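# Move drive, power supply and blanking panel between furniture

## Task

Complete three jobs in whatever order you like, then release everything and back the robot away. First, take the hard drive off the cart and set it lying flat on the anti-static mat on the work bench, entirely within the mat's borders. Second, carry the spare power supply (a slim steel box with a circular fan on one end and gold contacts on the other) from the parts shelving over to the work bench. Third, move the blanking panel off the work bench so that all of it sits inside the empty bay of the parts shelving. No other item from the bench or the shelving may end up on the floor. The hard drive breaks from even a small drop or a firm bump, which fails the job. The robot must not tip over or finish leaning, which also fails it. Anything that stays in place only because the robot is holding or propping it does not count.

## Robot and tools

Robot: a Hello Robot Stretch 3 with one arm. It has a two-wheel differential base (0.33 m long, 0.34 m wide) that cannot move sideways, a lift sliding on a mast, and a telescoping arm that reaches out to the robot's right side. The wrist has yaw, pitch and roll joints, ending in a two-finger gripper with round 0.04 m pads. To bring the gripper forward or back you drive the base. Turning in place pivots about the point between the drive wheels, 0.05 m behind the front edge; with the arm retracted and wrist folded, the swept radius is 0.28 m.

Frames: the base frame sits on the floor between the drive wheels, x forward, y left, z up. hand_pose is reported in this frame, at the point where the closed fingertips meet. Odometry is the base frame as it was at the start; heading is positive to the left, within -3.142 to 3.142.

Cameras: head_camera (896x504) and nav_camera (fisheye, 672x504) both ride on the head and are aimed with head_pan_rad and head_tilt_rad. wrist_camera (644x364) is on the gripper.

Tool execute_actions: argument actions, a list run in order; an empty list just returns the current state and images. Each action may have robot, steps (integer 1 to 450 control steps at 30 per second, default 1) and until (only together with steps; ends the action early once all its conditions hold). An action with only steps simply waits. robot is one command object, a list of up to 8 commands run one after another, or {"stop": true}, which brakes everything and clears the queue. A command holds any of:
- base: exactly one key. translate_m is a relative drive in metres along the current heading, positive forward, |value| at most 1. rotate_rad is a relative turn in place in radians, positive counter-clockwise seen from above, |value| at most 3.2. Both are offsets from where the base is when that command begins.
- joints: absolute targets by joint name; unnamed joints keep their existing target. Ranges: lift_m 0 to 1.1 (arm height, metres); arm_m 0 to 0.52 (extension, metres); wrist_yaw_rad -1.345 to 4.42 (0 along the arm, positive swings toward the front, 3.0 folds over the base); wrist_pitch_rad -1.57 to 0.451 (0 level, negative tips fingers down); wrist_roll_rad -2.911 to 2.911 (0 fingers side by side and level); gripper_m -0.089 to 0.179 (bigger is wider; actual fingertip gap is 0.007 less when nearly shut, 0.025 less when fully open, zero below 0.007); head_pan_rad -3.953 to 1.73 (0 ahead, positive left, -1.57 faces along the arm); head_tilt_rad -1.53 to 0.419 (negative down).
- contact_limits: {"arm_m": effort percent 1 to 100}, the motor effort at which that arm motion halts; lower is gentler. It stays until arm_m's next command.
Inside a queue, {"pause_s": s} waits up to 15 s. The next queued command starts only after everything in the previous one finishes "done" (off_target also passes for base and gripper). One out-of-range or invalid value rejects the entire call. A new command takes over immediately and discards the rest of an older queue. Motions keep running between calls.

until: under "robot", {"status": "ended"} waits for all motion and queues to finish; other fields compare with [op, value] using "=", "!=", "<", "<=", ">", ">=" (e.g. "lift_m": [">", 0.3]) or take a status word. Readings are compared as printed (three decimals; base offsets four). "any" with status ended fires when any one motion ends. Prefer inequalities to "=" for readings.

Tool zoom_image: camera (head_camera, nav_camera or wrist_camera) and region [x0, y0, x1, y1] in pixels of that camera's latest image, origin top-left, at most 504 by 504.

Tool finished_scene: scene (integer) ends the current scene irreversibly; call only after every motion has stopped and the objects rest on their own.

Results: base_status and joint_status per joint show moving, done, off_target (rested away from goal, possibly still pushing), contact_stop (arm or lift pressed something and went slack), time_out, stopped, not_commanded or torque_fault (wrist servo off for 10 s, limp). The bracket after base_status gives distance travelled so far versus goal. measured_speeds, motor_effort (percent, peak in brackets, fairly noisy), lidar_m (12 sectors of 30 degrees, first straight ahead, counting counter-clockwise, plane 0.17 m up), wrist_depth_mm and head_depth_mm (7x7 grids), base_odometry, base_tilt in degrees, refusals, queue and queue_left. A robot.on_its_own line appears when the robot has changed a goal itself, a joint is slack or off, a motor strains at rest, or the base is leaning. Lines starting refused: or dropped: say which goal failed and why.

Speed: the base is fast only when stowed (lift_m under 0.30, arm_m under 0.03, wrist_yaw_rad over 2.54); otherwise it is capped at 0.10 m/s and 0.63 rad/s.

Gripping: command gripper_m below the object's width to grasp, lower for a firmer hold; to let go, open at least 0.02 past the touching value. Neither the reading nor done confirms a grasp; check the cameras. Heavy or slick items can slip.

Cautions: fold or unfold the wrist only with lift_m 0.32 to 0.95, wrist_pitch_rad -0.4 and roll near 0; after folding the lift may drop to 0.25. With yaw below -0.4 keep pitch at -0.5 or lower. Pushing on something rigid with the gripper above about 0.45 m, pushing again after a contact_stop, or driving while holding or snagging furniture can tip the robot; if base_tilt shows a lean, reverse the last move in small steps, free the gripper, and lower lift_m to about 0.2. Lower the hard drive slowly and gently onto the mat; never drop it. Occasionally a loose object gets nudged by an outside push, so recheck placements before finishing.

Each tool is called as name([rows], argument=value, ...), one row to a line, values as JSON.

## Session

execute_actions(actions=[])

Scene clock: 0.00 s.
robot.base_odometry: x=+0.000 y=+0.000 heading=+0.000 (m, m, rad; robot's odometry frame)
robot.turned_by_wheels: +0.000 (rad since the last result)
robot.turned_by_imu: +0.000 (rad since the last result)
robot.base_tilt: forward=-2.1 right=+0.3 (deg)
robot.lidar_m: 1.64 1.65 1.56 2.29 2.12 1.00 0.89 0.89 2.24 1.66 2.45 1.86
robot.head_depth_mm: 1785 1810 1795 1793 1775 1780 1757 / 1761 1766 1754 1753 1730 1733 1725 / 1701 1712 1713 1710 1690 1683 1686 / 1672 1672 1657 1645 1644 1645 1634 / 1625 1613 1613 1601 1602 1600 1588 / 1596 1576 1585 1577 1563 1562 1545 / 1550 1546 1537 1535 1530 1522 1506
robot.base_status: not_commanded
robot.joint_positions: lift_m=+0.463 arm_m=+0.002 wrist_yaw_rad=+2.836 wrist_pitch_rad=-0.306 wrist_roll_rad=+0.001 gripper_m=+0.037 head_pan_rad=-0.005 head_tilt_rad=-0.016
robot.joint_goals: lift_m=+0.463 arm_m=+0.002 wrist_yaw_rad=+2.836 wrist_pitch_rad=-0.306 wrist_roll_rad=+0.001 gripper_m=+0.037 head_pan_rad=-0.005 head_tilt_rad=-0.016
robot.joint_status: lift_m=not_commanded arm_m=not_commanded wrist_yaw_rad=not_commanded wrist_pitch_rad=not_commanded wrist_roll_rad=not_commanded gripper_m=not_commanded head_pan_rad=not_commanded head_tilt_rad=not_commanded
robot.measured_speeds: translate_m=+0.000 rotate_rad=+0.000 lift_m=+0.000 arm_m=+0.000 wrist_yaw_rad=+0.000 wrist_pitch_rad=+0.000 wrist_roll_rad=+0.000 head_pan_rad=+0.000 head_tilt_rad=+0.000
robot: refusals=0 queue=idle queue_left=0
robot.motor_effort: left_wheel=+1 right_wheel=+0 lift_m=+27 arm_m=+1 wrist_yaw_rad=+1 wrist_pitch_rad=+8 wrist_roll_rad=+0 gripper_m=+0 head_pan_rad=+1 head_tilt_rad=+2 (%)
robot.hand_pose: x=+0.0502 y=+0.0789 z=+0.5017 quat_wxyz=(+0.214, +0.707, +0.000, +0.674) (m; robot's base frame)
robot.wrist_depth_mm: - - - - - - - / - - - - - - - / - - - - - - - / - - - - - - - / - 999 - - - - - / 822 808 846 812 847 853 873 / 663 - 681 675 706 710 721
pictures: head_camera (sideways: a quarter turn clockwise sets it upright), nav_camera (sideways: a quarter turn counterclockwise sets it upright), wrist_camera
Images, in order (width x height): head_camera 896x504, nav_camera 672x504, wrist_camera 644x364.

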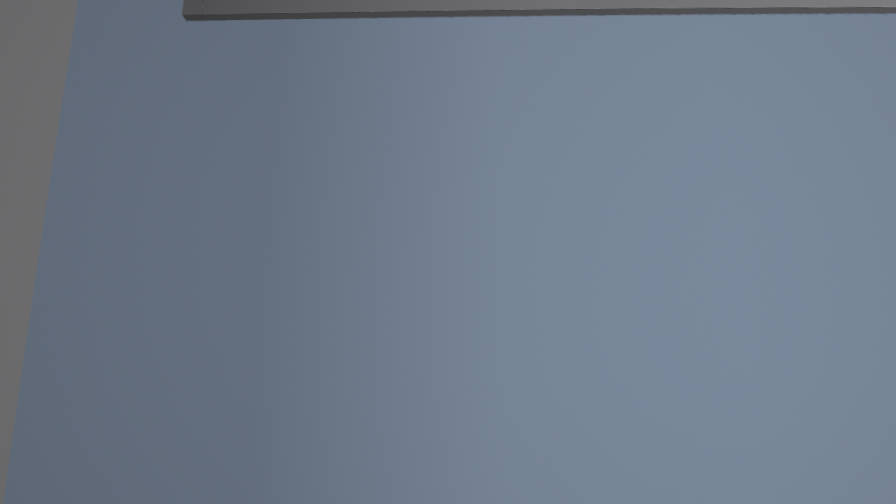

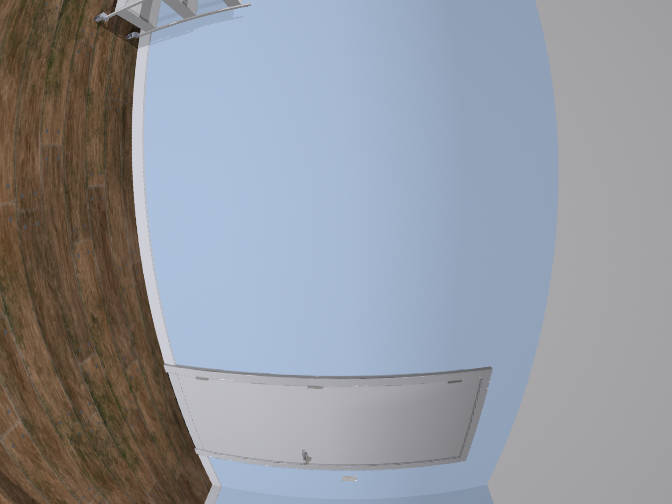

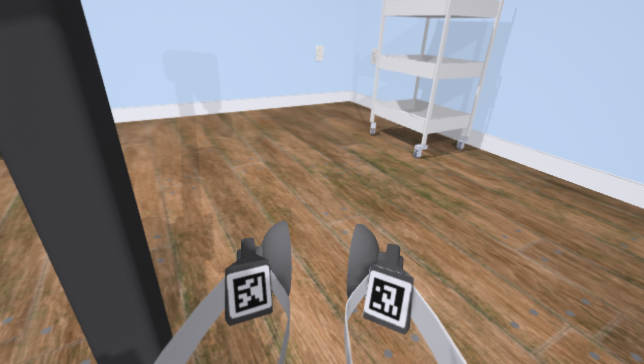

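execute_actions([
  {"robot":{"joints":{"head_pan_rad":1.5,"head_tilt_rad":-0.5}},"steps":60},
])

execute_actions([
  {"robot":{"joints":{"head_pan_rad":-1.57}},"steps":90},
])

execute_actions([
  {"robot":{"joints":{"head_pan_rad":-3.1}},"steps":60},
])

Scene clock: 3.87 s.
robot.base_odometry: x=+0.000 y=+0.000 heading=+0.000 (m, m, rad; robot's odometry frame)
robot.turned_by_wheels: +0.000 (rad since the last result)
robot.turned_by_imu: -0.001 (rad since the last result)
robot.base_tilt: forward=-2.1 right=+0.3 (deg)
robot.lidar_m: 1.64 1.64 1.56 2.30 2.12 1.01 0.89 0.89 2.24 1.66 2.45 1.86
robot.head_depth_mm: 2257 2425 2574 2652 2011 1616 1318 / 2198 2391 2605 2789 2095 1623 1321 / 2120 2282 2515 2675 2089 1626 1317 / 2033 2211 2420 2614 2122 1612 1321 / 1981 2133 2323 2526 2087 1623 1324 / 1935 2078 2261 2468 2098 1619 1319 / 1873 2011 2173 2365 2107 1627 1321
robot.base_status: not_commanded
robot.joint_positions: lift_m=+0.463 arm_m=+0.002 wrist_yaw_rad=+2.836 wrist_pitch_rad=-0.306 wrist_roll_rad=+0.001 gripper_m=+0.037 head_pan_rad=+1.493 head_tilt_rad=-0.494
robot.joint_goals: lift_m=+0.463 arm_m=+0.002 wrist_yaw_rad=+2.836 wrist_pitch_rad=-0.306 wrist_roll_rad=+0.001 gripper_m=+0.037 head_pan_rad=+1.500 head_tilt_rad=-0.500
robot.joint_status: lift_m=not_commanded arm_m=not_commanded wrist_yaw_rad=not_commanded wrist_pitch_rad=not_commanded wrist_roll_rad=not_commanded gripper_m=not_commanded head_pan_rad=done head_tilt_rad=done
robot.measured_speeds: translate_m=+0.000 rotate_rad=+0.000 lift_m=+0.000 arm_m=+0.000 wrist_yaw_rad=+0.000 wrist_pitch_rad=+0.000 wrist_roll_rad=+0.000 head_pan_rad=+0.000 head_tilt_rad=+0.000
robot: refusals=0 queue=done queue_left=0
robot.motor_effort: left_wheel=+0(0) right_wheel=+0(0) lift_m=+27(27) arm_m=+1(0) wrist_yaw_rad=+0(1) wrist_pitch_rad=+8(8) wrist_roll_rad=+0(0) gripper_m=+0(0) head_pan_rad=+4(49) head_tilt_rad=-2(26) (%)
robot.hand_pose: x=+0.0502 y=+0.0789 z=+0.5017 quat_wxyz=(+0.214, +0.707, +0.000, +0.674) (m; robot's base frame)
robot.wrist_depth_mm: - - - - - - - / - - - - - - - / - - - - - - - / - - - - - - - / - - - - - - - / 818 840 836 839 875 841 876 / 684 - 661 698 668 710 724
pictures: head_camera (sideways: a quarter turn clockwise sets it upright), nav_camera (sideways: a quarter turn counterclockwise sets it upright), wrist_camera
Images, in order (width x height): head_camera 896x504, nav_camera 672x504, wrist_camera 644x364.

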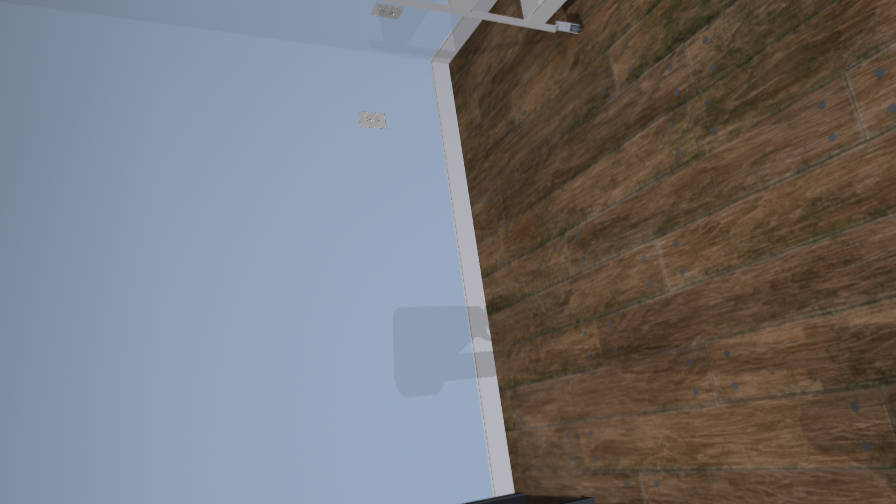

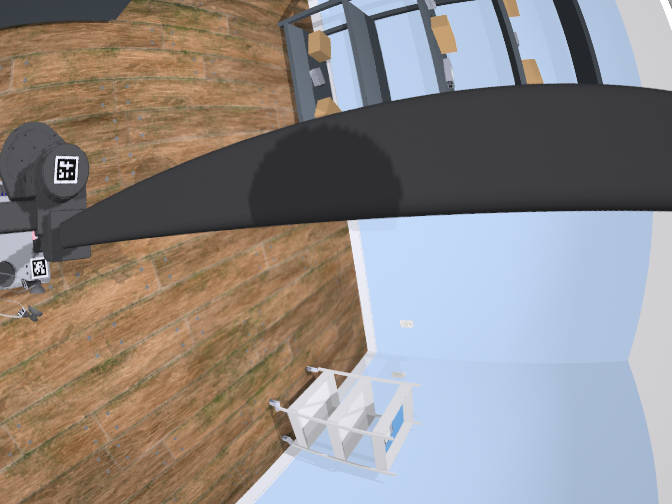

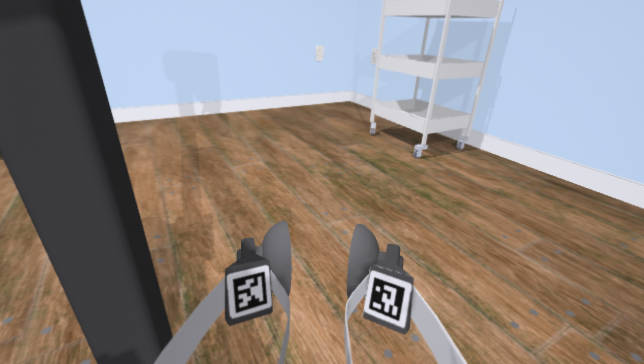

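Scene clock: 6.87 s.
robot.base_odometry: x=+0.000 y=+0.000 heading=+0.000 (m, m, rad; robot's odometry frame)
robot.turned_by_wheels: +0.000 (rad since the last result)
robot.turned_by_imu: +0.000 (rad since the last result)
robot.base_tilt: forward=-2.0 right=+0.2 (deg)
robot.lidar_m: 1.65 1.65 1.56 2.29 2.12 1.01 0.89 0.89 2.24 1.67 2.45 1.87
robot.head_depth_mm: 2284 2494 2272 2801 2080 1619 1323 / 2227 2426 2288 2801 2089 1618 1319 / 2190 2367 2070 2722 2107 1617 1320 / 2128 2321 2074 2646 2088 1625 1315 / 2077 2249 2029 2621 2012 1624 1320 / 2024 2191 2339 2528 2096 1618 1323 / 1989 2149 2335 2507 2091 1623 1320
robot.base_status: not_commanded
robot.joint_positions: lift_m=+0.463 arm_m=+0.002 wrist_yaw_rad=+2.836 wrist_pitch_rad=-0.306 wrist_roll_rad=+0.001 gripper_m=+0.037 head_pan_rad=-1.563 head_tilt_rad=-0.494
robot.joint_goals: lift_m=+0.463 arm_m=+0.002 wrist_yaw_rad=+2.836 wrist_pitch_rad=-0.306 wrist_roll_rad=+0.001 gripper_m=+0.037 head_pan_rad=-1.570 head_tilt_rad=-0.500
robot.joint_status: lift_m=not_commanded arm_m=not_commanded wrist_yaw_rad=not_commanded wrist_pitch_rad=not_commanded wrist_roll_rad=not_commanded gripper_m=not_commanded head_pan_rad=done head_tilt_rad=done
robot.measured_speeds: translate_m=+0.000 rotate_rad=+0.000 lift_m=+0.000 arm_m=+0.000 wrist_yaw_rad=+0.000 wrist_pitch_rad=+0.000 wrist_roll_rad=+0.000 head_pan_rad=+0.000 head_tilt_rad=+0.000
robot: refusals=0 queue=done queue_left=0
robot.motor_effort: left_wheel=+1(1) right_wheel=+0(0) lift_m=+27(27) arm_m=+0(1) wrist_yaw_rad=+1(0) wrist_pitch_rad=+8(8) wrist_roll_rad=+0(0) gripper_m=-1(1) head_pan_rad=-3(47) head_tilt_rad=-2(3) (%)
robot.hand_pose: x=+0.0502 y=+0.0789 z=+0.5017 quat_wxyz=(+0.214, +0.707, +0.000, +0.674) (m; robot's base frame)
robot.wrist_depth_mm: - - - - - - - / - - - - - - - / - - - - - - - / - - - - - - - / 989 - - - - - - / 787 820 866 806 824 860 869 / 661 - 665 693 663 707 711
pictures: head_camera (sideways: a quarter turn clockwise sets it upright), nav_camera (sideways: a quarter turn counterclockwise sets it upright), wrist_camera
Images, in order (width x height): head_camera 896x504, nav_camera 672x504, wrist_camera 644x364.

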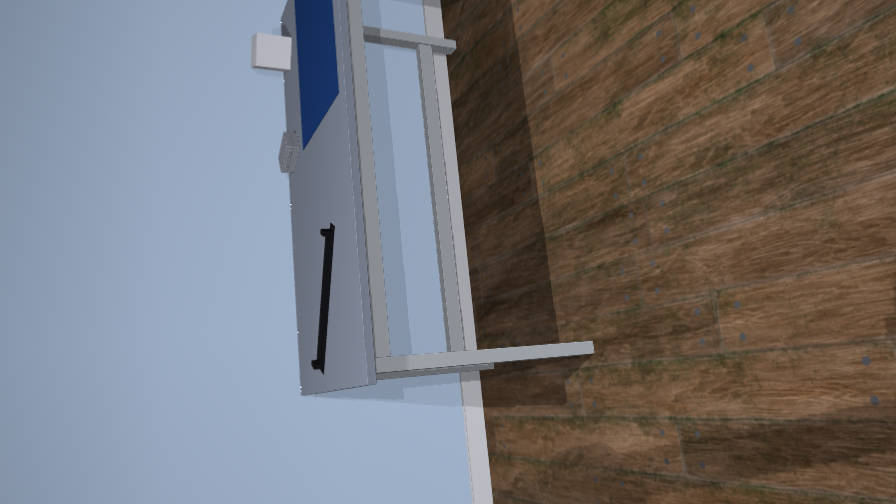

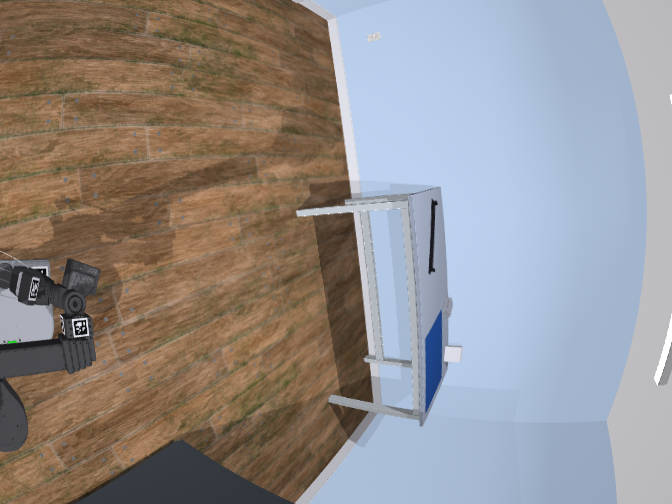

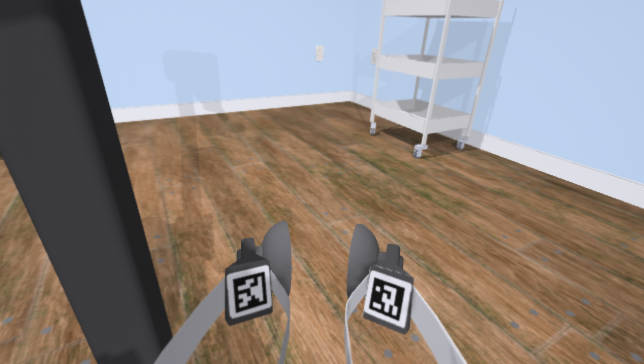

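Scene clock: 8.87 s.
robot.base_odometry: x=+0.000 y=+0.000 heading=+0.000 (m, m, rad; robot's odometry frame)
robot.turned_by_wheels: +0.000 (rad since the last result)
robot.turned_by_imu: +0.000 (rad since the last result)
robot.base_tilt: forward=-2.1 right=+0.4 (deg)
robot.lidar_m: 1.64 1.65 1.56 2.29 2.12 1.01 0.89 0.89 2.23 1.67 2.46 1.87
robot.head_depth_mm: 789 858 941 1043 1215 1574 1319 / 775 842 922 1015 1129 1279 1323 / 762 827 899 992 1101 1238 1313 / 747 809 884 969 1074 1207 1298 / 735 794 862 946 1048 1176 1278 / 723 780 848 928 1027 1140 1248 / 709 766 831 906 1000 1113 1231
robot.base_status: not_commanded
robot.joint_positions: lift_m=+0.463 arm_m=+0.002 wrist_yaw_rad=+2.836 wrist_pitch_rad=-0.306 wrist_roll_rad=+0.001 gripper_m=+0.037 head_pan_rad=-3.093 head_tilt_rad=-0.494
robot.joint_goals: lift_m=+0.463 arm_m=+0.002 wrist_yaw_rad=+2.836 wrist_pitch_rad=-0.306 wrist_roll_rad=+0.001 gripper_m=+0.037 head_pan_rad=-3.100 head_tilt_rad=-0.500
robot.joint_status: lift_m=not_commanded arm_m=not_commanded wrist_yaw_rad=not_commanded wrist_pitch_rad=not_commanded wrist_roll_rad=not_commanded gripper_m=not_commanded head_pan_rad=done head_tilt_rad=done
robot.measured_speeds: translate_m=+0.000 rotate_rad=+0.000 lift_m=+0.000 arm_m=+0.000 wrist_yaw_rad=+0.000 wrist_pitch_rad=+0.000 wrist_roll_rad=+0.000 head_pan_rad=+0.000 head_tilt_rad=+0.000
robot: refusals=0 queue=done queue_left=0
robot.motor_effort: left_wheel=+0(1) right_wheel=+0(0) lift_m=+27(27) arm_m=+1(0) wrist_yaw_rad=+0(1) wrist_pitch_rad=+8(8) wrist_roll_rad=+0(0) gripper_m=-1(1) head_pan_rad=-4(46) head_tilt_rad=-3(2) (%)
robot.hand_pose: x=+0.0502 y=+0.0789 z=+0.5017 quat_wxyz=(+0.214, +0.707, +0.000, +0.674) (m; robot's base frame)
robot.wrist_depth_mm: - - - - - - - / - - - - - - - / - - - - - - - / - - - - - - - / 986 - - - - - - / 801 810 828 841 871 852 860 / 648 - 657 691 679 712 715
pictures: head_camera (sideways: a quarter turn clockwise sets it upright), nav_camera (sideways: a quarter turn counterclockwise sets it upright), wrist_camera
Images, in order (width x height): head_camera 896x504, nav_camera 672x504, wrist_camera 644x364.

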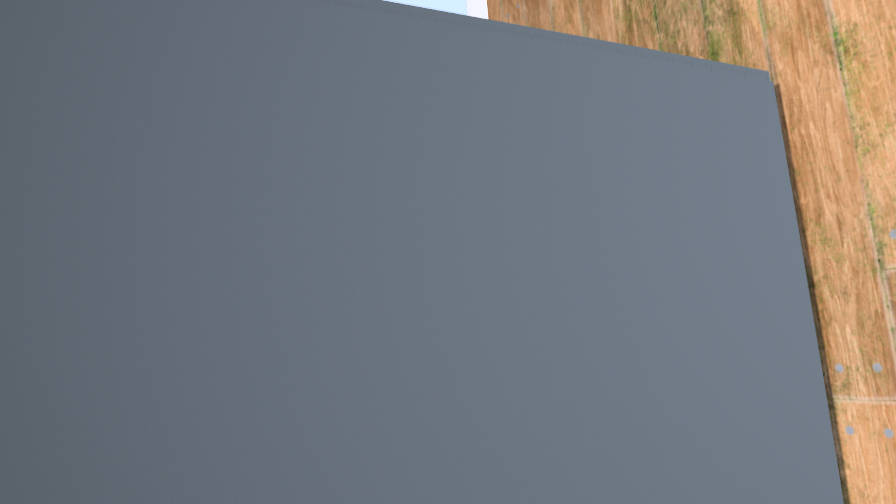

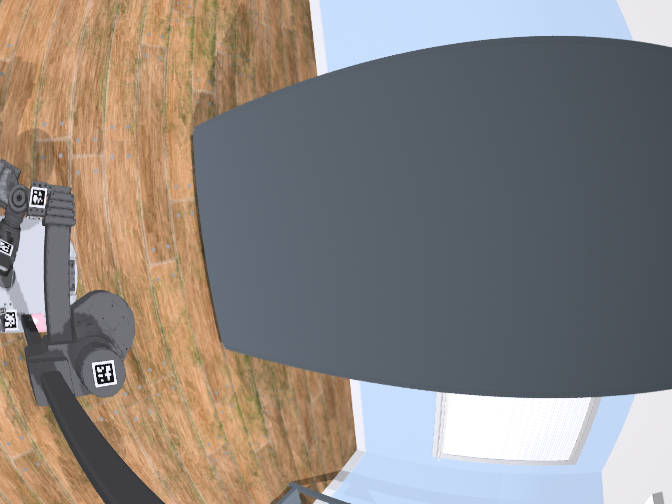

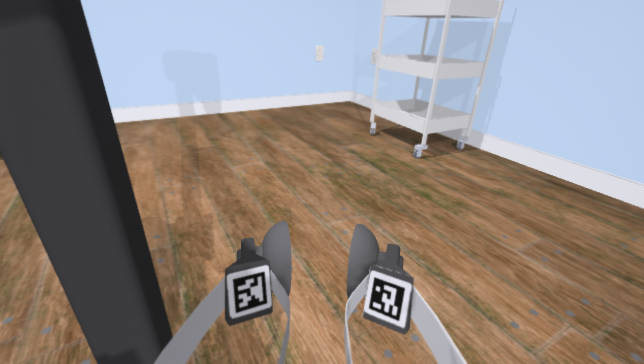

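execute_actions([
  {"robot":{"joints":{"head_pan_rad":0.9,"head_tilt_rad":-0.35}},"steps":120},
])

execute_actions([
  {"robot":{"base":{"rotate_rad":0.8},"joints":{"head_pan_rad":1.4,"head_tilt_rad":-0.3}},"steps":90},
])

Scene clock: 13.07 s.
robot.base_odometry: x=+0.000 y=+0.000 heading=+0.000 (m, m, rad; robot's odometry frame)
robot.turned_by_wheels: +0.000 (rad since the last result)
robot.turned_by_imu: -0.001 (rad since the last result)
robot.base_tilt: forward=-2.0 right=+0.3 (deg)
robot.lidar_m: 1.64 1.65 1.56 2.29 2.12 1.01 0.89 0.89 2.23 1.67 2.45 1.86
robot.head_depth_mm: 1450 1530 1599 1685 1785 1805 1464 / 1561 1637 1718 1824 1931 1873 1458 / 1661 1759 1851 1948 2094 1865 1465 / 1799 1898 2024 2062 2015 1826 1465 / 1948 2083 2202 2208 2093 1883 1467 / 2124 2270 2460 2598 2593 1864 1471 / 2294 2408 2555 2682 2583 1878 1464
robot.base_status: not_commanded
robot.joint_positions: lift_m=+0.463 arm_m=+0.002 wrist_yaw_rad=+2.836 wrist_pitch_rad=-0.306 wrist_roll_rad=+0.001 gripper_m=+0.037 head_pan_rad=+0.893 head_tilt_rad=-0.359
robot.joint_goals: lift_m=+0.463 arm_m=+0.002 wrist_yaw_rad=+2.836 wrist_pitch_rad=-0.306 wrist_roll_rad=+0.001 gripper_m=+0.037 head_pan_rad=+0.900 head_tilt_rad=-0.350
robot.joint_status: lift_m=not_commanded arm_m=not_commanded wrist_yaw_rad=not_commanded wrist_pitch_rad=not_commanded wrist_roll_rad=not_commanded gripper_m=not_commanded head_pan_rad=done head_tilt_rad=done
robot.measured_speeds: translate_m=+0.000 rotate_rad=+0.000 lift_m=+0.000 arm_m=+0.000 wrist_yaw_rad=+0.000 wrist_pitch_rad=+0.000 wrist_roll_rad=+0.000 head_pan_rad=+0.000 head_tilt_rad=+0.000
robot: refusals=0 queue=done queue_left=0
robot.motor_effort: left_wheel=+0(1) right_wheel=+0(0) lift_m=+27(27) arm_m=+0(1) wrist_yaw_rad=+0(0) wrist_pitch_rad=+8(8) wrist_roll_rad=+0(0) gripper_m=-1(1) head_pan_rad=+4(46) head_tilt_rad=+5(16) (%)
robot.hand_pose: x=+0.0502 y=+0.0789 z=+0.5017 quat_wxyz=(+0.214, +0.707, +0.000, +0.674) (m; robot's base frame)
robot.wrist_depth_mm: - - - - - - - / - - - - - - - / - - - - - - - / - - - - - - - / 979 - - - - - - / 773 806 868 796 866 835 903 / 673 - 654 688 677 717 735
pictures: head_camera (sideways: a quarter turn clockwise sets it upright), nav_camera (sideways: a quarter turn counterclockwise sets it upright), wrist_camera
Images, in order (width x height): head_camera 896x504, nav_camera 672x504, wrist_camera 644x364.

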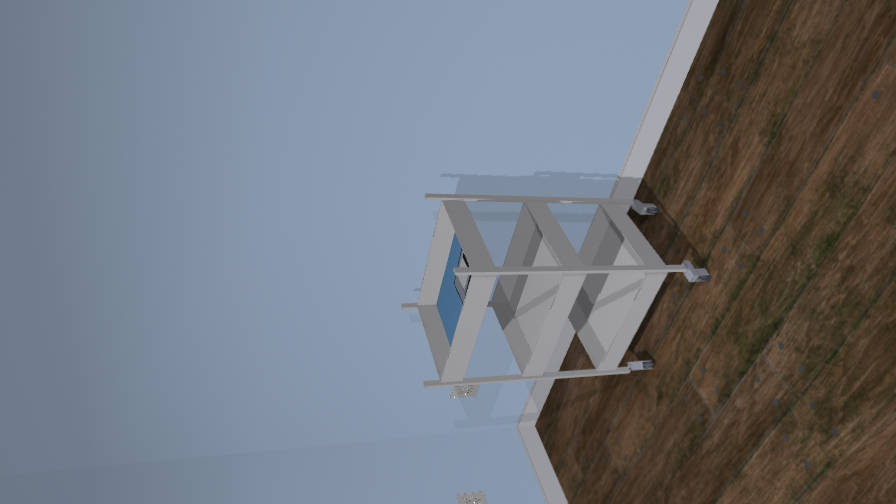

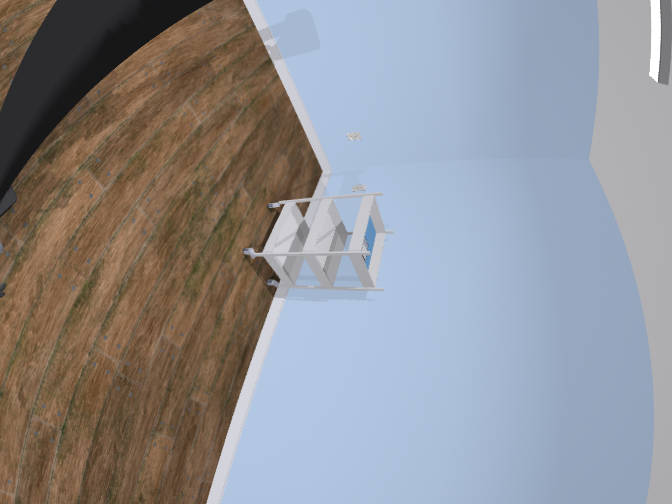

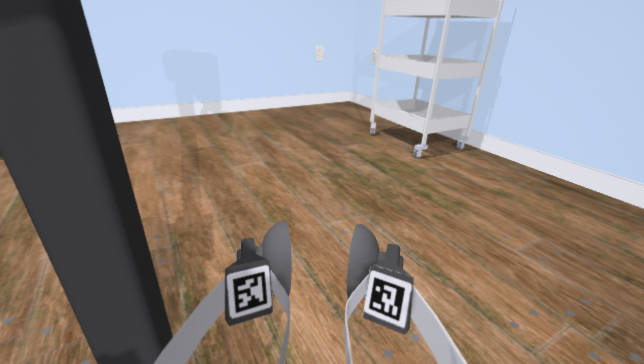

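Scene clock: 16.07 s.
robot.base_odometry: x=+0.000 y=+0.000 heading=+0.800 (m, m, rad; robot's odometry frame)
robot.turned_by_wheels: +0.800 (rad since the last result)
robot.turned_by_imu: +0.795 (rad since the last result)
robot.base_tilt: forward=-2.0 right=+0.4 (deg)
robot.lidar_m: 1.56 1.81 1.81 2.11 0.91 0.89 0.93 2.24 1.67 2.21 1.69 1.65
robot.head_depth_mm: 1889 2003 2104 2233 2328 1977 1537 / 1801 1760 2199 2242 2223 2001 1528 / 1983 2139 2263 2390 2311 1986 1528 / 2103 2244 2341 2502 2466 1998 1535 / 2202 2339 2457 2578 2532 1993 1542 / 2334 2490 2649 2803 2846 1995 1543 / 2478 2616 2798 2906 2835 1991 1537
robot.base_status: done (rotate_rad +0.7998 of +0.8000)
robot.joint_positions: lift_m=+0.463 arm_m=+0.002 wrist_yaw_rad=+2.836 wrist_pitch_rad=-0.306 wrist_roll_rad=+0.001 gripper_m=+0.037 head_pan_rad=+1.393 head_tilt_rad=-0.310
robot.joint_goals: lift_m=+0.463 arm_m=+0.002 wrist_yaw_rad=+2.836 wrist_pitch_rad=-0.306 wrist_roll_rad=+0.001 gripper_m=+0.037 head_pan_rad=+1.400 head_tilt_rad=-0.300
robot.joint_status: lift_m=not_commanded arm_m=not_commanded wrist_yaw_rad=not_commanded wrist_pitch_rad=not_commanded wrist_roll_rad=not_commanded gripper_m=not_commanded head_pan_rad=done head_tilt_rad=done
robot.measured_speeds: translate_m=+0.000 rotate_rad=+0.000 lift_m=+0.000 arm_m=+0.000 wrist_yaw_rad=+0.000 wrist_pitch_rad=+0.000 wrist_roll_rad=+0.000 head_pan_rad=+0.000 head_tilt_rad=+0.000
robot: refusals=0 queue=done queue_left=0
robot.motor_effort: left_wheel=-2(6) right_wheel=+4(7) lift_m=+27(27) arm_m=+0(1) wrist_yaw_rad=+1(1) wrist_pitch_rad=+8(8) wrist_roll_rad=+0(0) gripper_m=+0(1) head_pan_rad=+4(32) head_tilt_rad=+5(11) (%)
robot.hand_pose: x=+0.0502 y=+0.0789 z=+0.5017 quat_wxyz=(+0.214, +0.707, +0.000, +0.674) (m; robot's base frame)
robot.wrist_depth_mm: - - - - - - - / - - - - - - - / - - - - - - - / - - - - - - - / 865 - - - - - - / 799 814 827 824 835 858 850 / 675 - 667 699 681 707 702
pictures: head_camera (sideways: a quarter turn clockwise sets it upright), nav_camera (sideways: a quarter turn counterclockwise sets it upright), wrist_camera
Images, in order (width x height): head_camera 896x504, nav_camera 672x504, wrist_camera 644x364.

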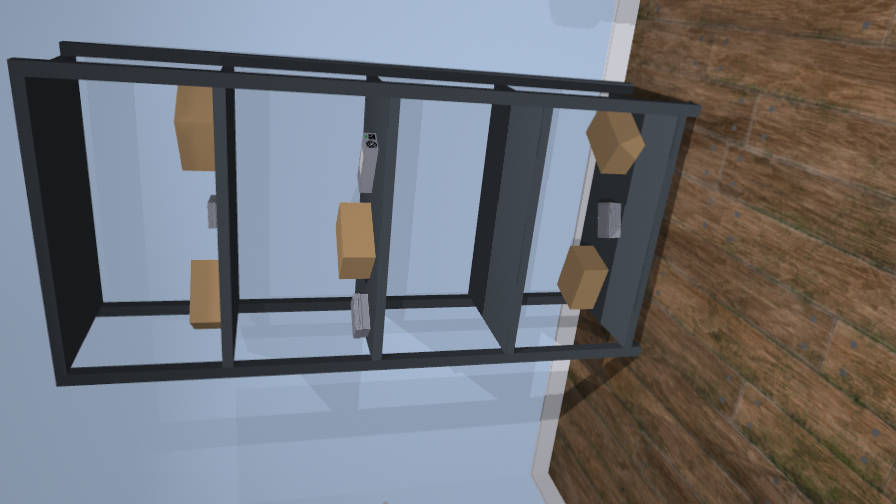

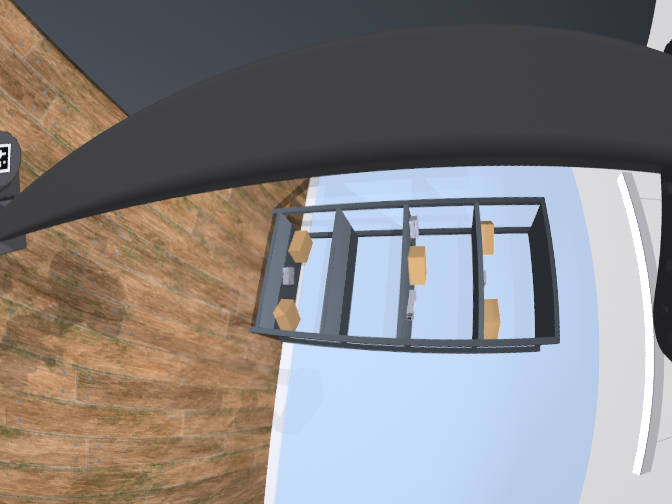

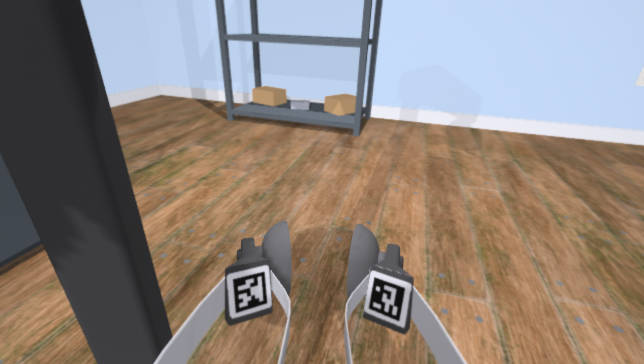

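execute_actions([
  {"robot":[{"base":{"rotate_rad":0.771}},{"base":{"translate_m":1.0},"joints":{"lift_m":0.9}},{"base":{"rotate_rad":1.571},"joints":{"head_pan_rad":-1.2,"head_tilt_rad":-0.3}},{"base":{"translate_m":0.8}}],"steps":450,"until":{"robot":{"status":"ended"}}},
  {"steps":400,"until":{"robot":{"status":"ended"}}},
])

Scene clock: 42.47 s.
robot.base_odometry: x=-0.800 y=+1.000 heading=+3.141 (m, m, rad; robot's odometry frame)
robot.turned_by_wheels: +2.342 (rad since the last result)
robot.turned_by_imu: +2.332 (rad since the last result)
robot.base_tilt: forward=-2.1 right=+0.3 (deg)
robot.lidar_m: 1.56 1.14 0.68 0.73 3.46 2.50 1.74 1.75 1.30 0.70 0.92 0.86
robot.head_depth_mm: 571 917 1046 1083 727 1140 908 / 617 919 1061 1094 727 1177 907 / 963 920 1076 1111 729 1177 910 / 978 919 1094 901 780 1181 908 / 995 914 1113 807 749 1183 910 / 999 911 1130 810 754 1177 911 / 747 904 1132 1129 779 1234 910
robot.base_status: done (translate_m +0.8000 of +0.8000)
robot.joint_positions: lift_m=+0.900 arm_m=+0.002 wrist_yaw_rad=+2.836 wrist_pitch_rad=-0.307 wrist_roll_rad=+0.001 gripper_m=+0.037 head_pan_rad=-1.193 head_tilt_rad=-0.310
robot.joint_goals: lift_m=+0.900 arm_m=+0.002 wrist_yaw_rad=+2.836 wrist_pitch_rad=-0.307 wrist_roll_rad=+0.001 gripper_m=+0.037 head_pan_rad=-1.200 head_tilt_rad=-0.300
robot.joint_status: lift_m=done arm_m=not_commanded wrist_yaw_rad=not_commanded wrist_pitch_rad=not_commanded wrist_roll_rad=not_commanded gripper_m=not_commanded head_pan_rad=done head_tilt_rad=done
robot.measured_speeds: translate_m=+0.000 rotate_rad=+0.000 lift_m=+0.000 arm_m=+0.000 wrist_yaw_rad=+0.000 wrist_pitch_rad=+0.000 wrist_roll_rad=+0.000 head_pan_rad=+0.000 head_tilt_rad=+0.000
robot: refusals=0 queue=done queue_left=0
robot.motor_effort: left_wheel=-2(6) right_wheel=+3(6) lift_m=+30(32) arm_m=+0(1) wrist_yaw_rad=+0(1) wrist_pitch_rad=+8(8) wrist_roll_rad=+0(0) gripper_m=-1(1) head_pan_rad=-3(46) head_tilt_rad=+4(4) (%)
robot.hand_pose: x=+0.0501 y=+0.0788 z=+0.9381 quat_wxyz=(+0.214, +0.707, +0.001, +0.674) (m; robot's base frame)
robot.wrist_depth_mm: - - - 698 783 979 - / - - - 763 892 - - / - - - 826 975 - - / - - - 867 - - - / - - - 957 - - - / - - - - - - - / - - - - - - -
pictures: head_camera (sideways: a quarter turn clockwise sets it upright), nav_camera (sideways: a quarter turn counterclockwise sets it upright), wrist_camera
Images, in order (width x height): head_camera 896x504, nav_camera 672x504, wrist_camera 644x364.

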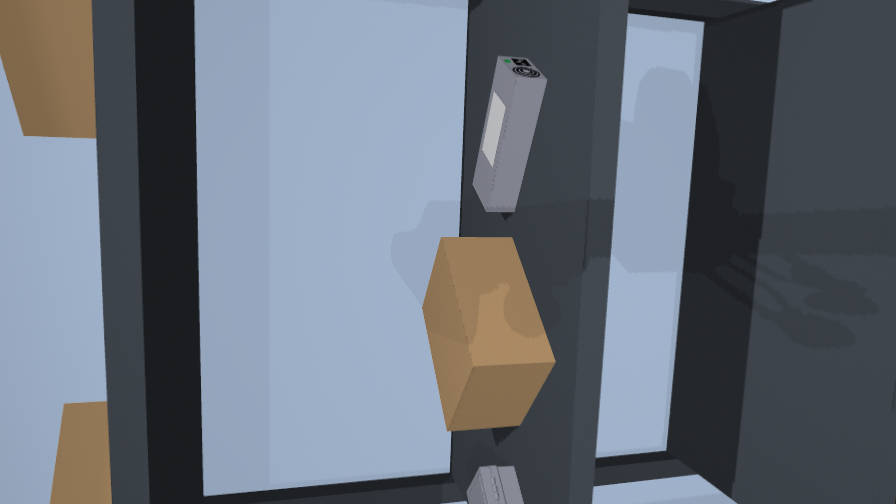

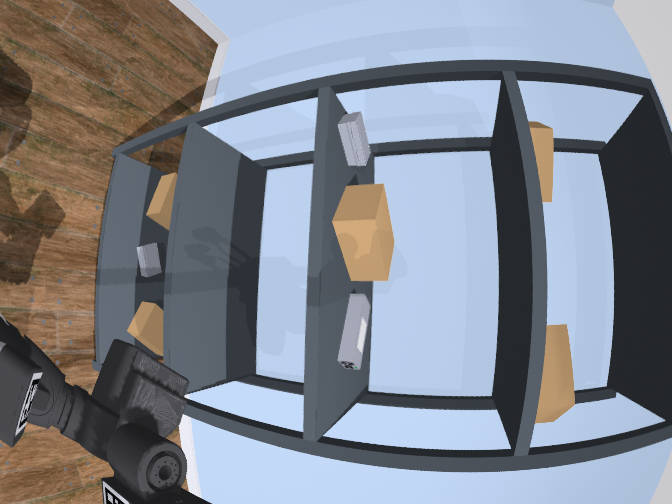

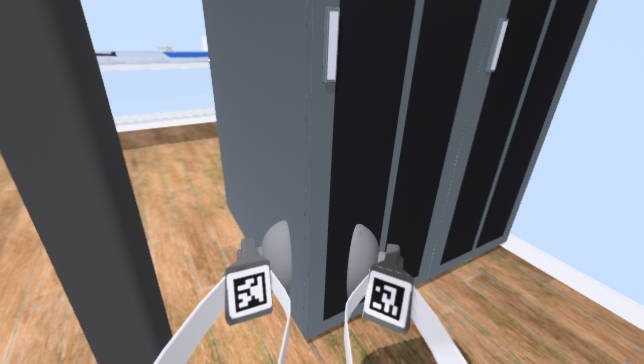

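execute_actions([
  {"robot":[{"joints":{"wrist_pitch_rad":-0.4}},{"joints":{"wrist_yaw_rad":0}},{"joints":{"lift_m":1.09,"wrist_pitch_rad":-1.2,"wrist_roll_rad":1.57,"gripper_m":0.15,"head_pan_rad":-1.57,"head_tilt_rad":-0.5}}],"steps":450,"until":{"robot":{"status":"ended"}}},
])

Scene clock: 48.70 s.
robot.base_odometry: x=-0.800 y=+1.000 heading=+3.141 (m, m, rad; robot's odometry frame)
robot.turned_by_wheels: +0.000 (rad since the last result)
robot.turned_by_imu: -0.001 (rad since the last result)
robot.base_tilt: forward=-2.1 right=+0.3 (deg)
robot.lidar_m: 1.56 1.14 0.69 0.73 3.45 2.50 1.75 1.75 1.31 0.70 0.92 0.86
robot.head_depth_mm: 1049 1108 - - - - - / 563 591 - - - - - / 1001 1050 - - - - - / 918 1043 1105 791 1253 - - / 950 1031 1085 745 1235 1024 - / 933 1009 1065 743 1236 955 1200 / 911 979 1034 745 1225 956 1177
robot.base_status: done (translate_m +0.8000 of +0.8000)
robot.joint_positions: lift_m=+1.090 arm_m=+0.002 wrist_yaw_rad=+0.002 wrist_pitch_rad=-1.198 wrist_roll_rad=+1.564 gripper_m=+0.150 head_pan_rad=-1.563 head_tilt_rad=-0.494
robot.joint_goals: lift_m=+1.090 arm_m=+0.002 wrist_yaw_rad=+0.000 wrist_pitch_rad=-1.200 wrist_roll_rad=+1.570 gripper_m=+0.150 head_pan_rad=-1.570 head_tilt_rad=-0.500
robot.joint_status: lift_m=done arm_m=not_commanded wrist_yaw_rad=done wrist_pitch_rad=done wrist_roll_rad=done gripper_m=done head_pan_rad=done head_tilt_rad=done
robot.measured_speeds: translate_m=+0.000 rotate_rad=+0.000 lift_m=+0.000 arm_m=+0.000 wrist_yaw_rad=+0.000 wrist_pitch_rad=+0.000 wrist_roll_rad=+0.000 head_pan_rad=+0.000 head_tilt_rad=+0.000
robot: refusals=0 queue=done queue_left=0
robot.motor_effort: left_wheel=-2(3) right_wheel=+4(3) lift_m=+30(32) arm_m=+0(0) wrist_yaw_rad=-1(2) wrist_pitch_rad=-1(9) wrist_roll_rad=+2(5) gripper_m=+0(82) head_pan_rad=-3(28) head_tilt_rad=-3(18) (%)
robot.hand_pose: x=-0.0214 y=-0.2178 z=+0.9810 quat_wxyz=(+0.003, +0.002, -0.826, -0.564) (m; robot's base frame)
robot.wrist_depth_mm: 953 - - - - 982 948 / 891 - - - - - 894 / 844 794 - - - - 921 / 877 874 - - - - 925 / 871 886 802 - - - 977 / 847 - 841 - - 996 975 / 807 906 842 - - - 985
pictures: head_camera (sideways: a quarter turn clockwise sets it upright), nav_camera (sideways: a quarter turn counterclockwise sets it upright), wrist_camera
Images, in order (width x height): head_camera 896x504, nav_camera 672x504, wrist_camera 644x364.

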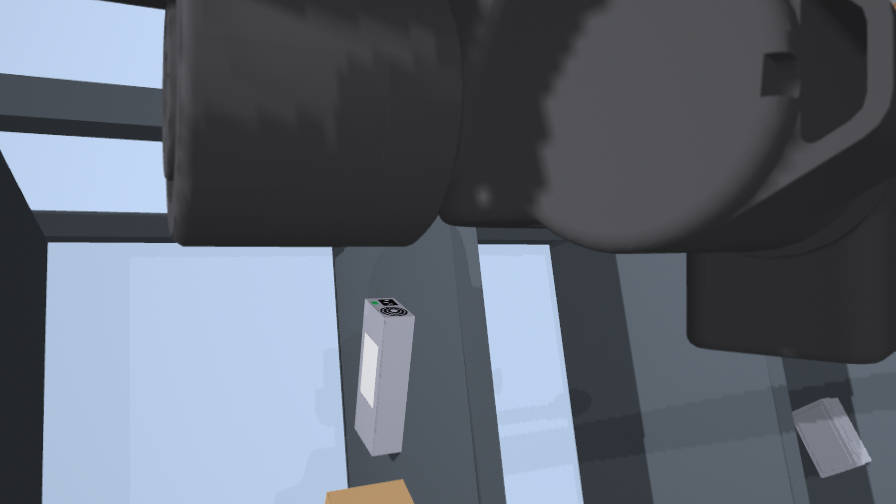

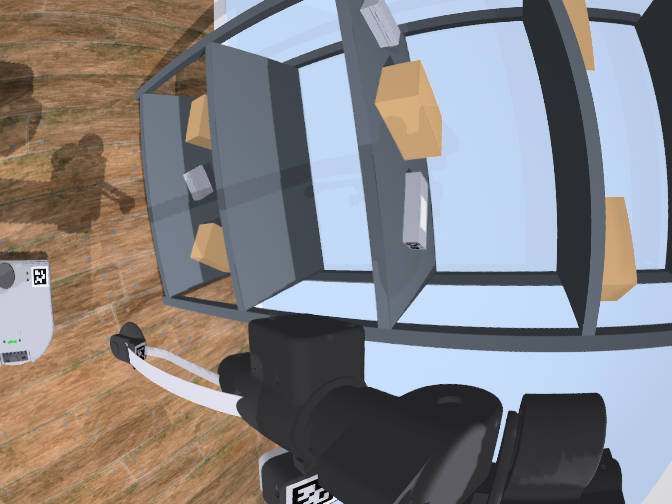

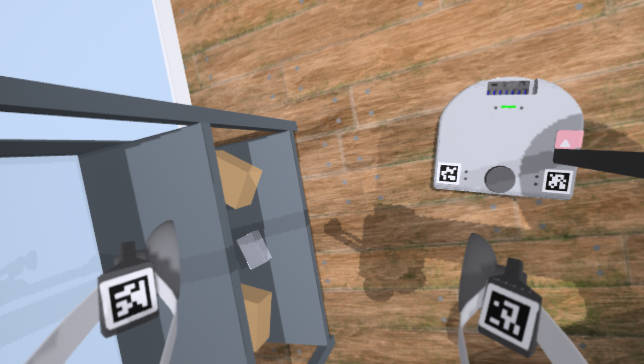

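execute_actions([
  {"robot":[{"base":{"rotate_rad":-0.5}},{"base":{"translate_m":0.45}},{"base":{"rotate_rad":0.5}},{"base":{"translate_m":-0.19}},{"joints":{"arm_m":0.2}}],"steps":450,"until":{"robot":{"status":"ended"}}},
])

Scene clock: 63.83 s.
robot.base_odometry: x=-1.005 y=+1.216 heading=+3.141 (m, m, rad; robot's odometry frame)
robot.turned_by_wheels: +0.000 (rad since the last result)
robot.turned_by_imu: -0.001 (rad since the last result)
robot.base_tilt: forward=-2.1 right=+0.3 (deg)
robot.lidar_m: 1.41 1.41 0.96 0.87 3.71 2.66 1.89 1.71 0.57 0.60 0.63 0.57
robot.head_depth_mm: 732 816 - 792 518 1350 776 / 773 - - - 518 953 778 / 762 - - - 489 956 779 / 749 804 878 - 497 958 780 / 730 791 860 661 496 925 778 / 715 770 834 543 496 897 777 / 700 754 809 487 464 897 778
robot.base_status: done (translate_m -0.1900 of -0.1900)
robot.joint_positions: lift_m=+1.090 arm_m=+0.200 wrist_yaw_rad=+0.001 wrist_pitch_rad=-1.199 wrist_roll_rad=+1.566 gripper_m=+0.150 head_pan_rad=-1.563 head_tilt_rad=-0.494
robot.joint_goals: lift_m=+1.090 arm_m=+0.200 wrist_yaw_rad=+0.000 wrist_pitch_rad=-1.200 wrist_roll_rad=+1.570 gripper_m=+0.150 head_pan_rad=-1.570 head_tilt_rad=-0.500
robot.joint_status: lift_m=done arm_m=done wrist_yaw_rad=done wrist_pitch_rad=done wrist_roll_rad=done gripper_m=done head_pan_rad=done head_tilt_rad=done
robot.measured_speeds: translate_m=+0.000 rotate_rad=+0.000 lift_m=+0.000 arm_m=+0.000 wrist_yaw_rad=+0.000 wrist_pitch_rad=+0.000 wrist_roll_rad=+0.000 head_pan_rad=+0.000 head_tilt_rad=+0.000
robot: refusals=0 queue=done queue_left=0
robot.motor_effort: left_wheel=-1(4) right_wheel=+3(6) lift_m=+30(30) arm_m=+3(4) wrist_yaw_rad=-1(1) wrist_pitch_rad=+0(1) wrist_roll_rad=+2(2) gripper_m=+0(1) head_pan_rad=-3(3) head_tilt_rad=-2(3) (%)
robot.hand_pose: x=-0.0215 y=-0.4150 z=+0.9810 quat_wxyz=(+0.003, +0.001, -0.825, -0.565) (m; robot's base frame)
robot.wrist_depth_mm: 198 176 154 612 - 960 883 / 178 178 158 614 - 958 921 / 184 183 160 618 - - - / 192 190 165 609 - - - / 203 196 169 170 627 - 940 / 212 - 173 162 621 - 992 / 218 204 177 163 652 - 964
pictures: head_camera (sideways: a quarter turn clockwise sets it upright), nav_camera (sideways: a quarter turn counterclockwise sets it upright), wrist_camera
Images, in order (width x height): head_camera 896x504, nav_camera 672x504, wrist_camera 644x364.

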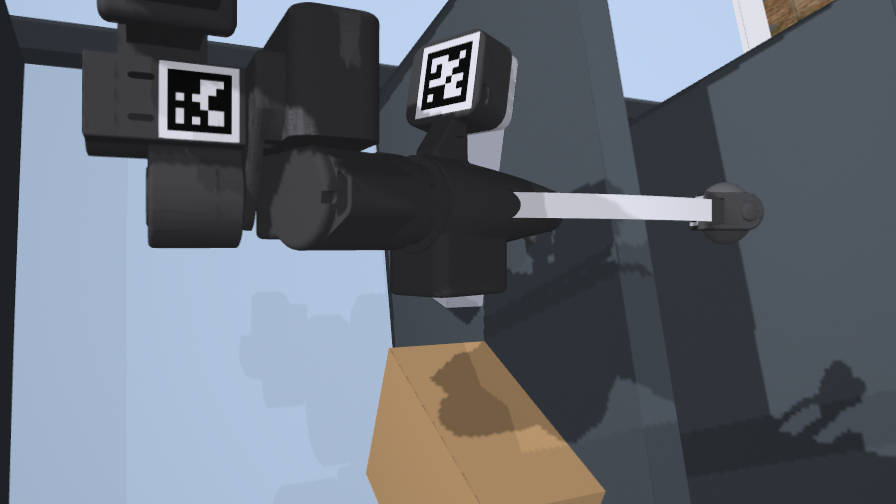

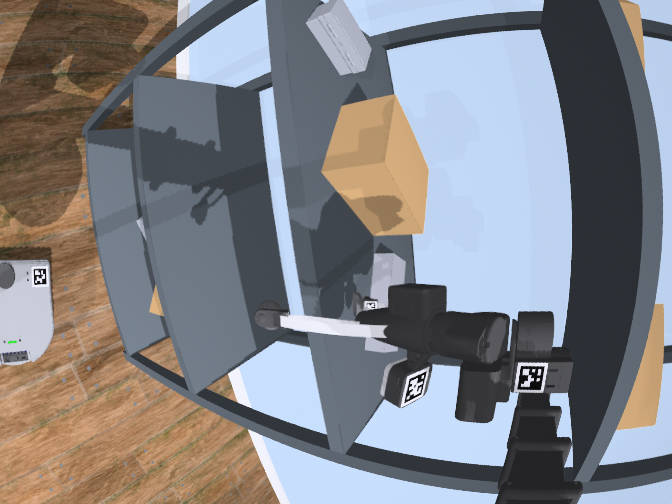

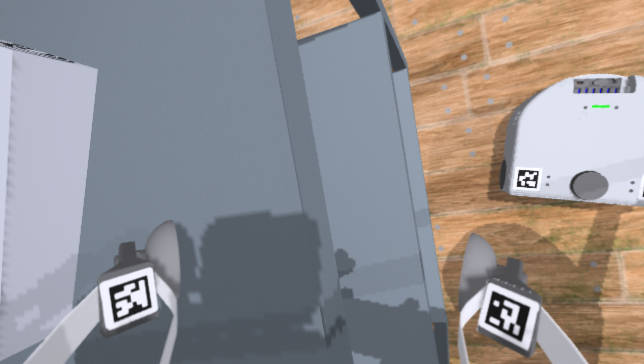

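execute_actions([
  {"robot":[{"joints":{"arm_m":0.1}},{"joints":{"wrist_pitch_rad":-0.75,"lift_m":1.1,"gripper_m":0.13}},{"joints":{"arm_m":0.44}}],"steps":450,"until":{"robot":{"status":"ended"}}},
])

Scene clock: 72.17 s.
robot.base_odometry: x=-1.005 y=+1.216 heading=-3.142 (m, m, rad; robot's odometry frame)
robot.turned_by_wheels: +0.000 (rad since the last result)
robot.turned_by_imu: -0.075 (rad since the last result)
robot.base_tilt: forward=-2.0 right=+0.3 (deg)
robot.lidar_m: 1.43 1.43 1.00 0.87 3.71 2.75 1.89 1.88 0.56 0.60 0.63 0.58
robot.head_depth_mm: 834 950 1022 1082 566 1447 758 / 747 912 967 700 540 1318 775 / 786 - 930 697 517 955 777 / 770 829 913 679 495 954 776 / 747 805 876 699 496 924 776 / 725 783 846 626 497 924 777 / 703 757 818 534 496 897 776
robot.base_status: done (translate_m -0.1900 of -0.1900)
robot.joint_positions: lift_m=+1.101 arm_m=+0.439 wrist_yaw_rad=-0.001 wrist_pitch_rad=-0.724 wrist_roll_rad=+1.572 gripper_m=+0.130 head_pan_rad=-1.564 head_tilt_rad=-0.497
robot.joint_goals: lift_m=+1.100 arm_m=+0.440 wrist_yaw_rad=+0.000 wrist_pitch_rad=-0.750 wrist_roll_rad=+1.570 gripper_m=+0.130 head_pan_rad=-1.570 head_tilt_rad=-0.500
robot.joint_status: lift_m=done arm_m=done wrist_yaw_rad=done wrist_pitch_rad=done wrist_roll_rad=done gripper_m=done head_pan_rad=done head_tilt_rad=done
robot.measured_speeds: translate_m=+0.000 rotate_rad=-0.001 lift_m=+0.000 arm_m=+0.000 wrist_yaw_rad=-0.010 wrist_pitch_rad=+0.000 wrist_roll_rad=+0.000 head_pan_rad=+0.000 head_tilt_rad=+0.000
robot: refusals=0 queue=done queue_left=0
robot.motor_effort: left_wheel=+0(11) right_wheel=+0(8) lift_m=+10(31) arm_m=+4(20) wrist_yaw_rad=+1(11) wrist_pitch_rad=-13(100) wrist_roll_rad=-1(9) gripper_m=+7(75) head_pan_rad=-3(3) head_tilt_rad=-1(2) (%)
robot.hand_pose: x=-0.0216 y=-0.7603 z=+1.0515 quat_wxyz=(+0.000, -0.001, -0.935, -0.354) (m; robot's base frame)
robot.wrist_depth_mm: 198 226 351 434 181 146 122 / 256 278 297 243 184 147 123 / 254 292 340 247 181 149 125 / 250 285 335 189 177 150 125 / 243 273 333 194 173 151 127 / 236 254 326 196 164 149 127 / 229 265 312 199 166 151 129
pictures: head_camera (sideways: a quarter turn clockwise sets it upright), nav_camera (sideways: a quarter turn counterclockwise sets it upright), wrist_camera
Images, in order (width x height): head_camera 896x504, nav_camera 672x504, wrist_camera 644x364.

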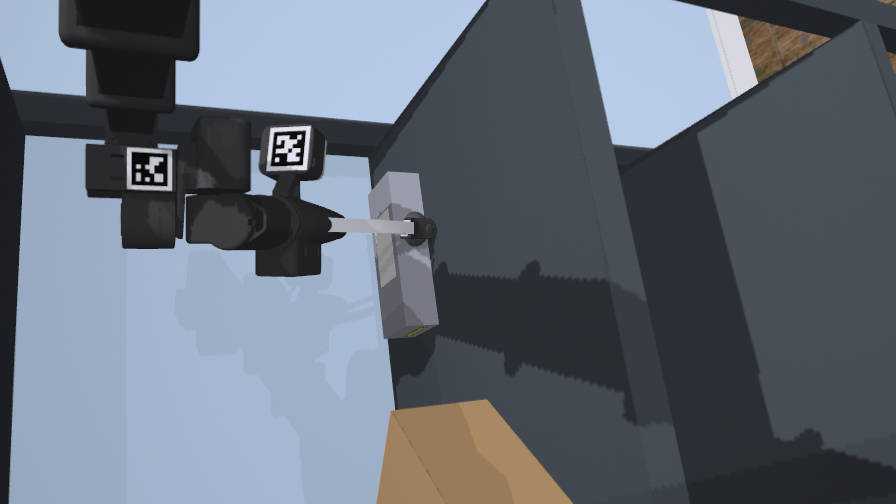

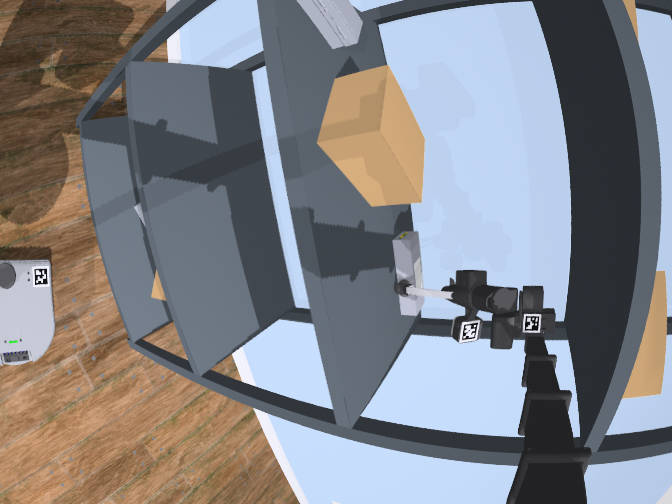

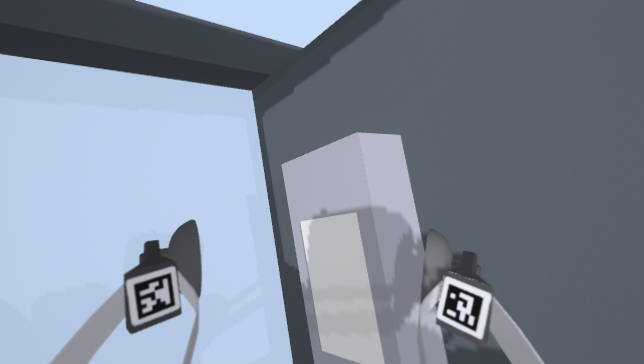

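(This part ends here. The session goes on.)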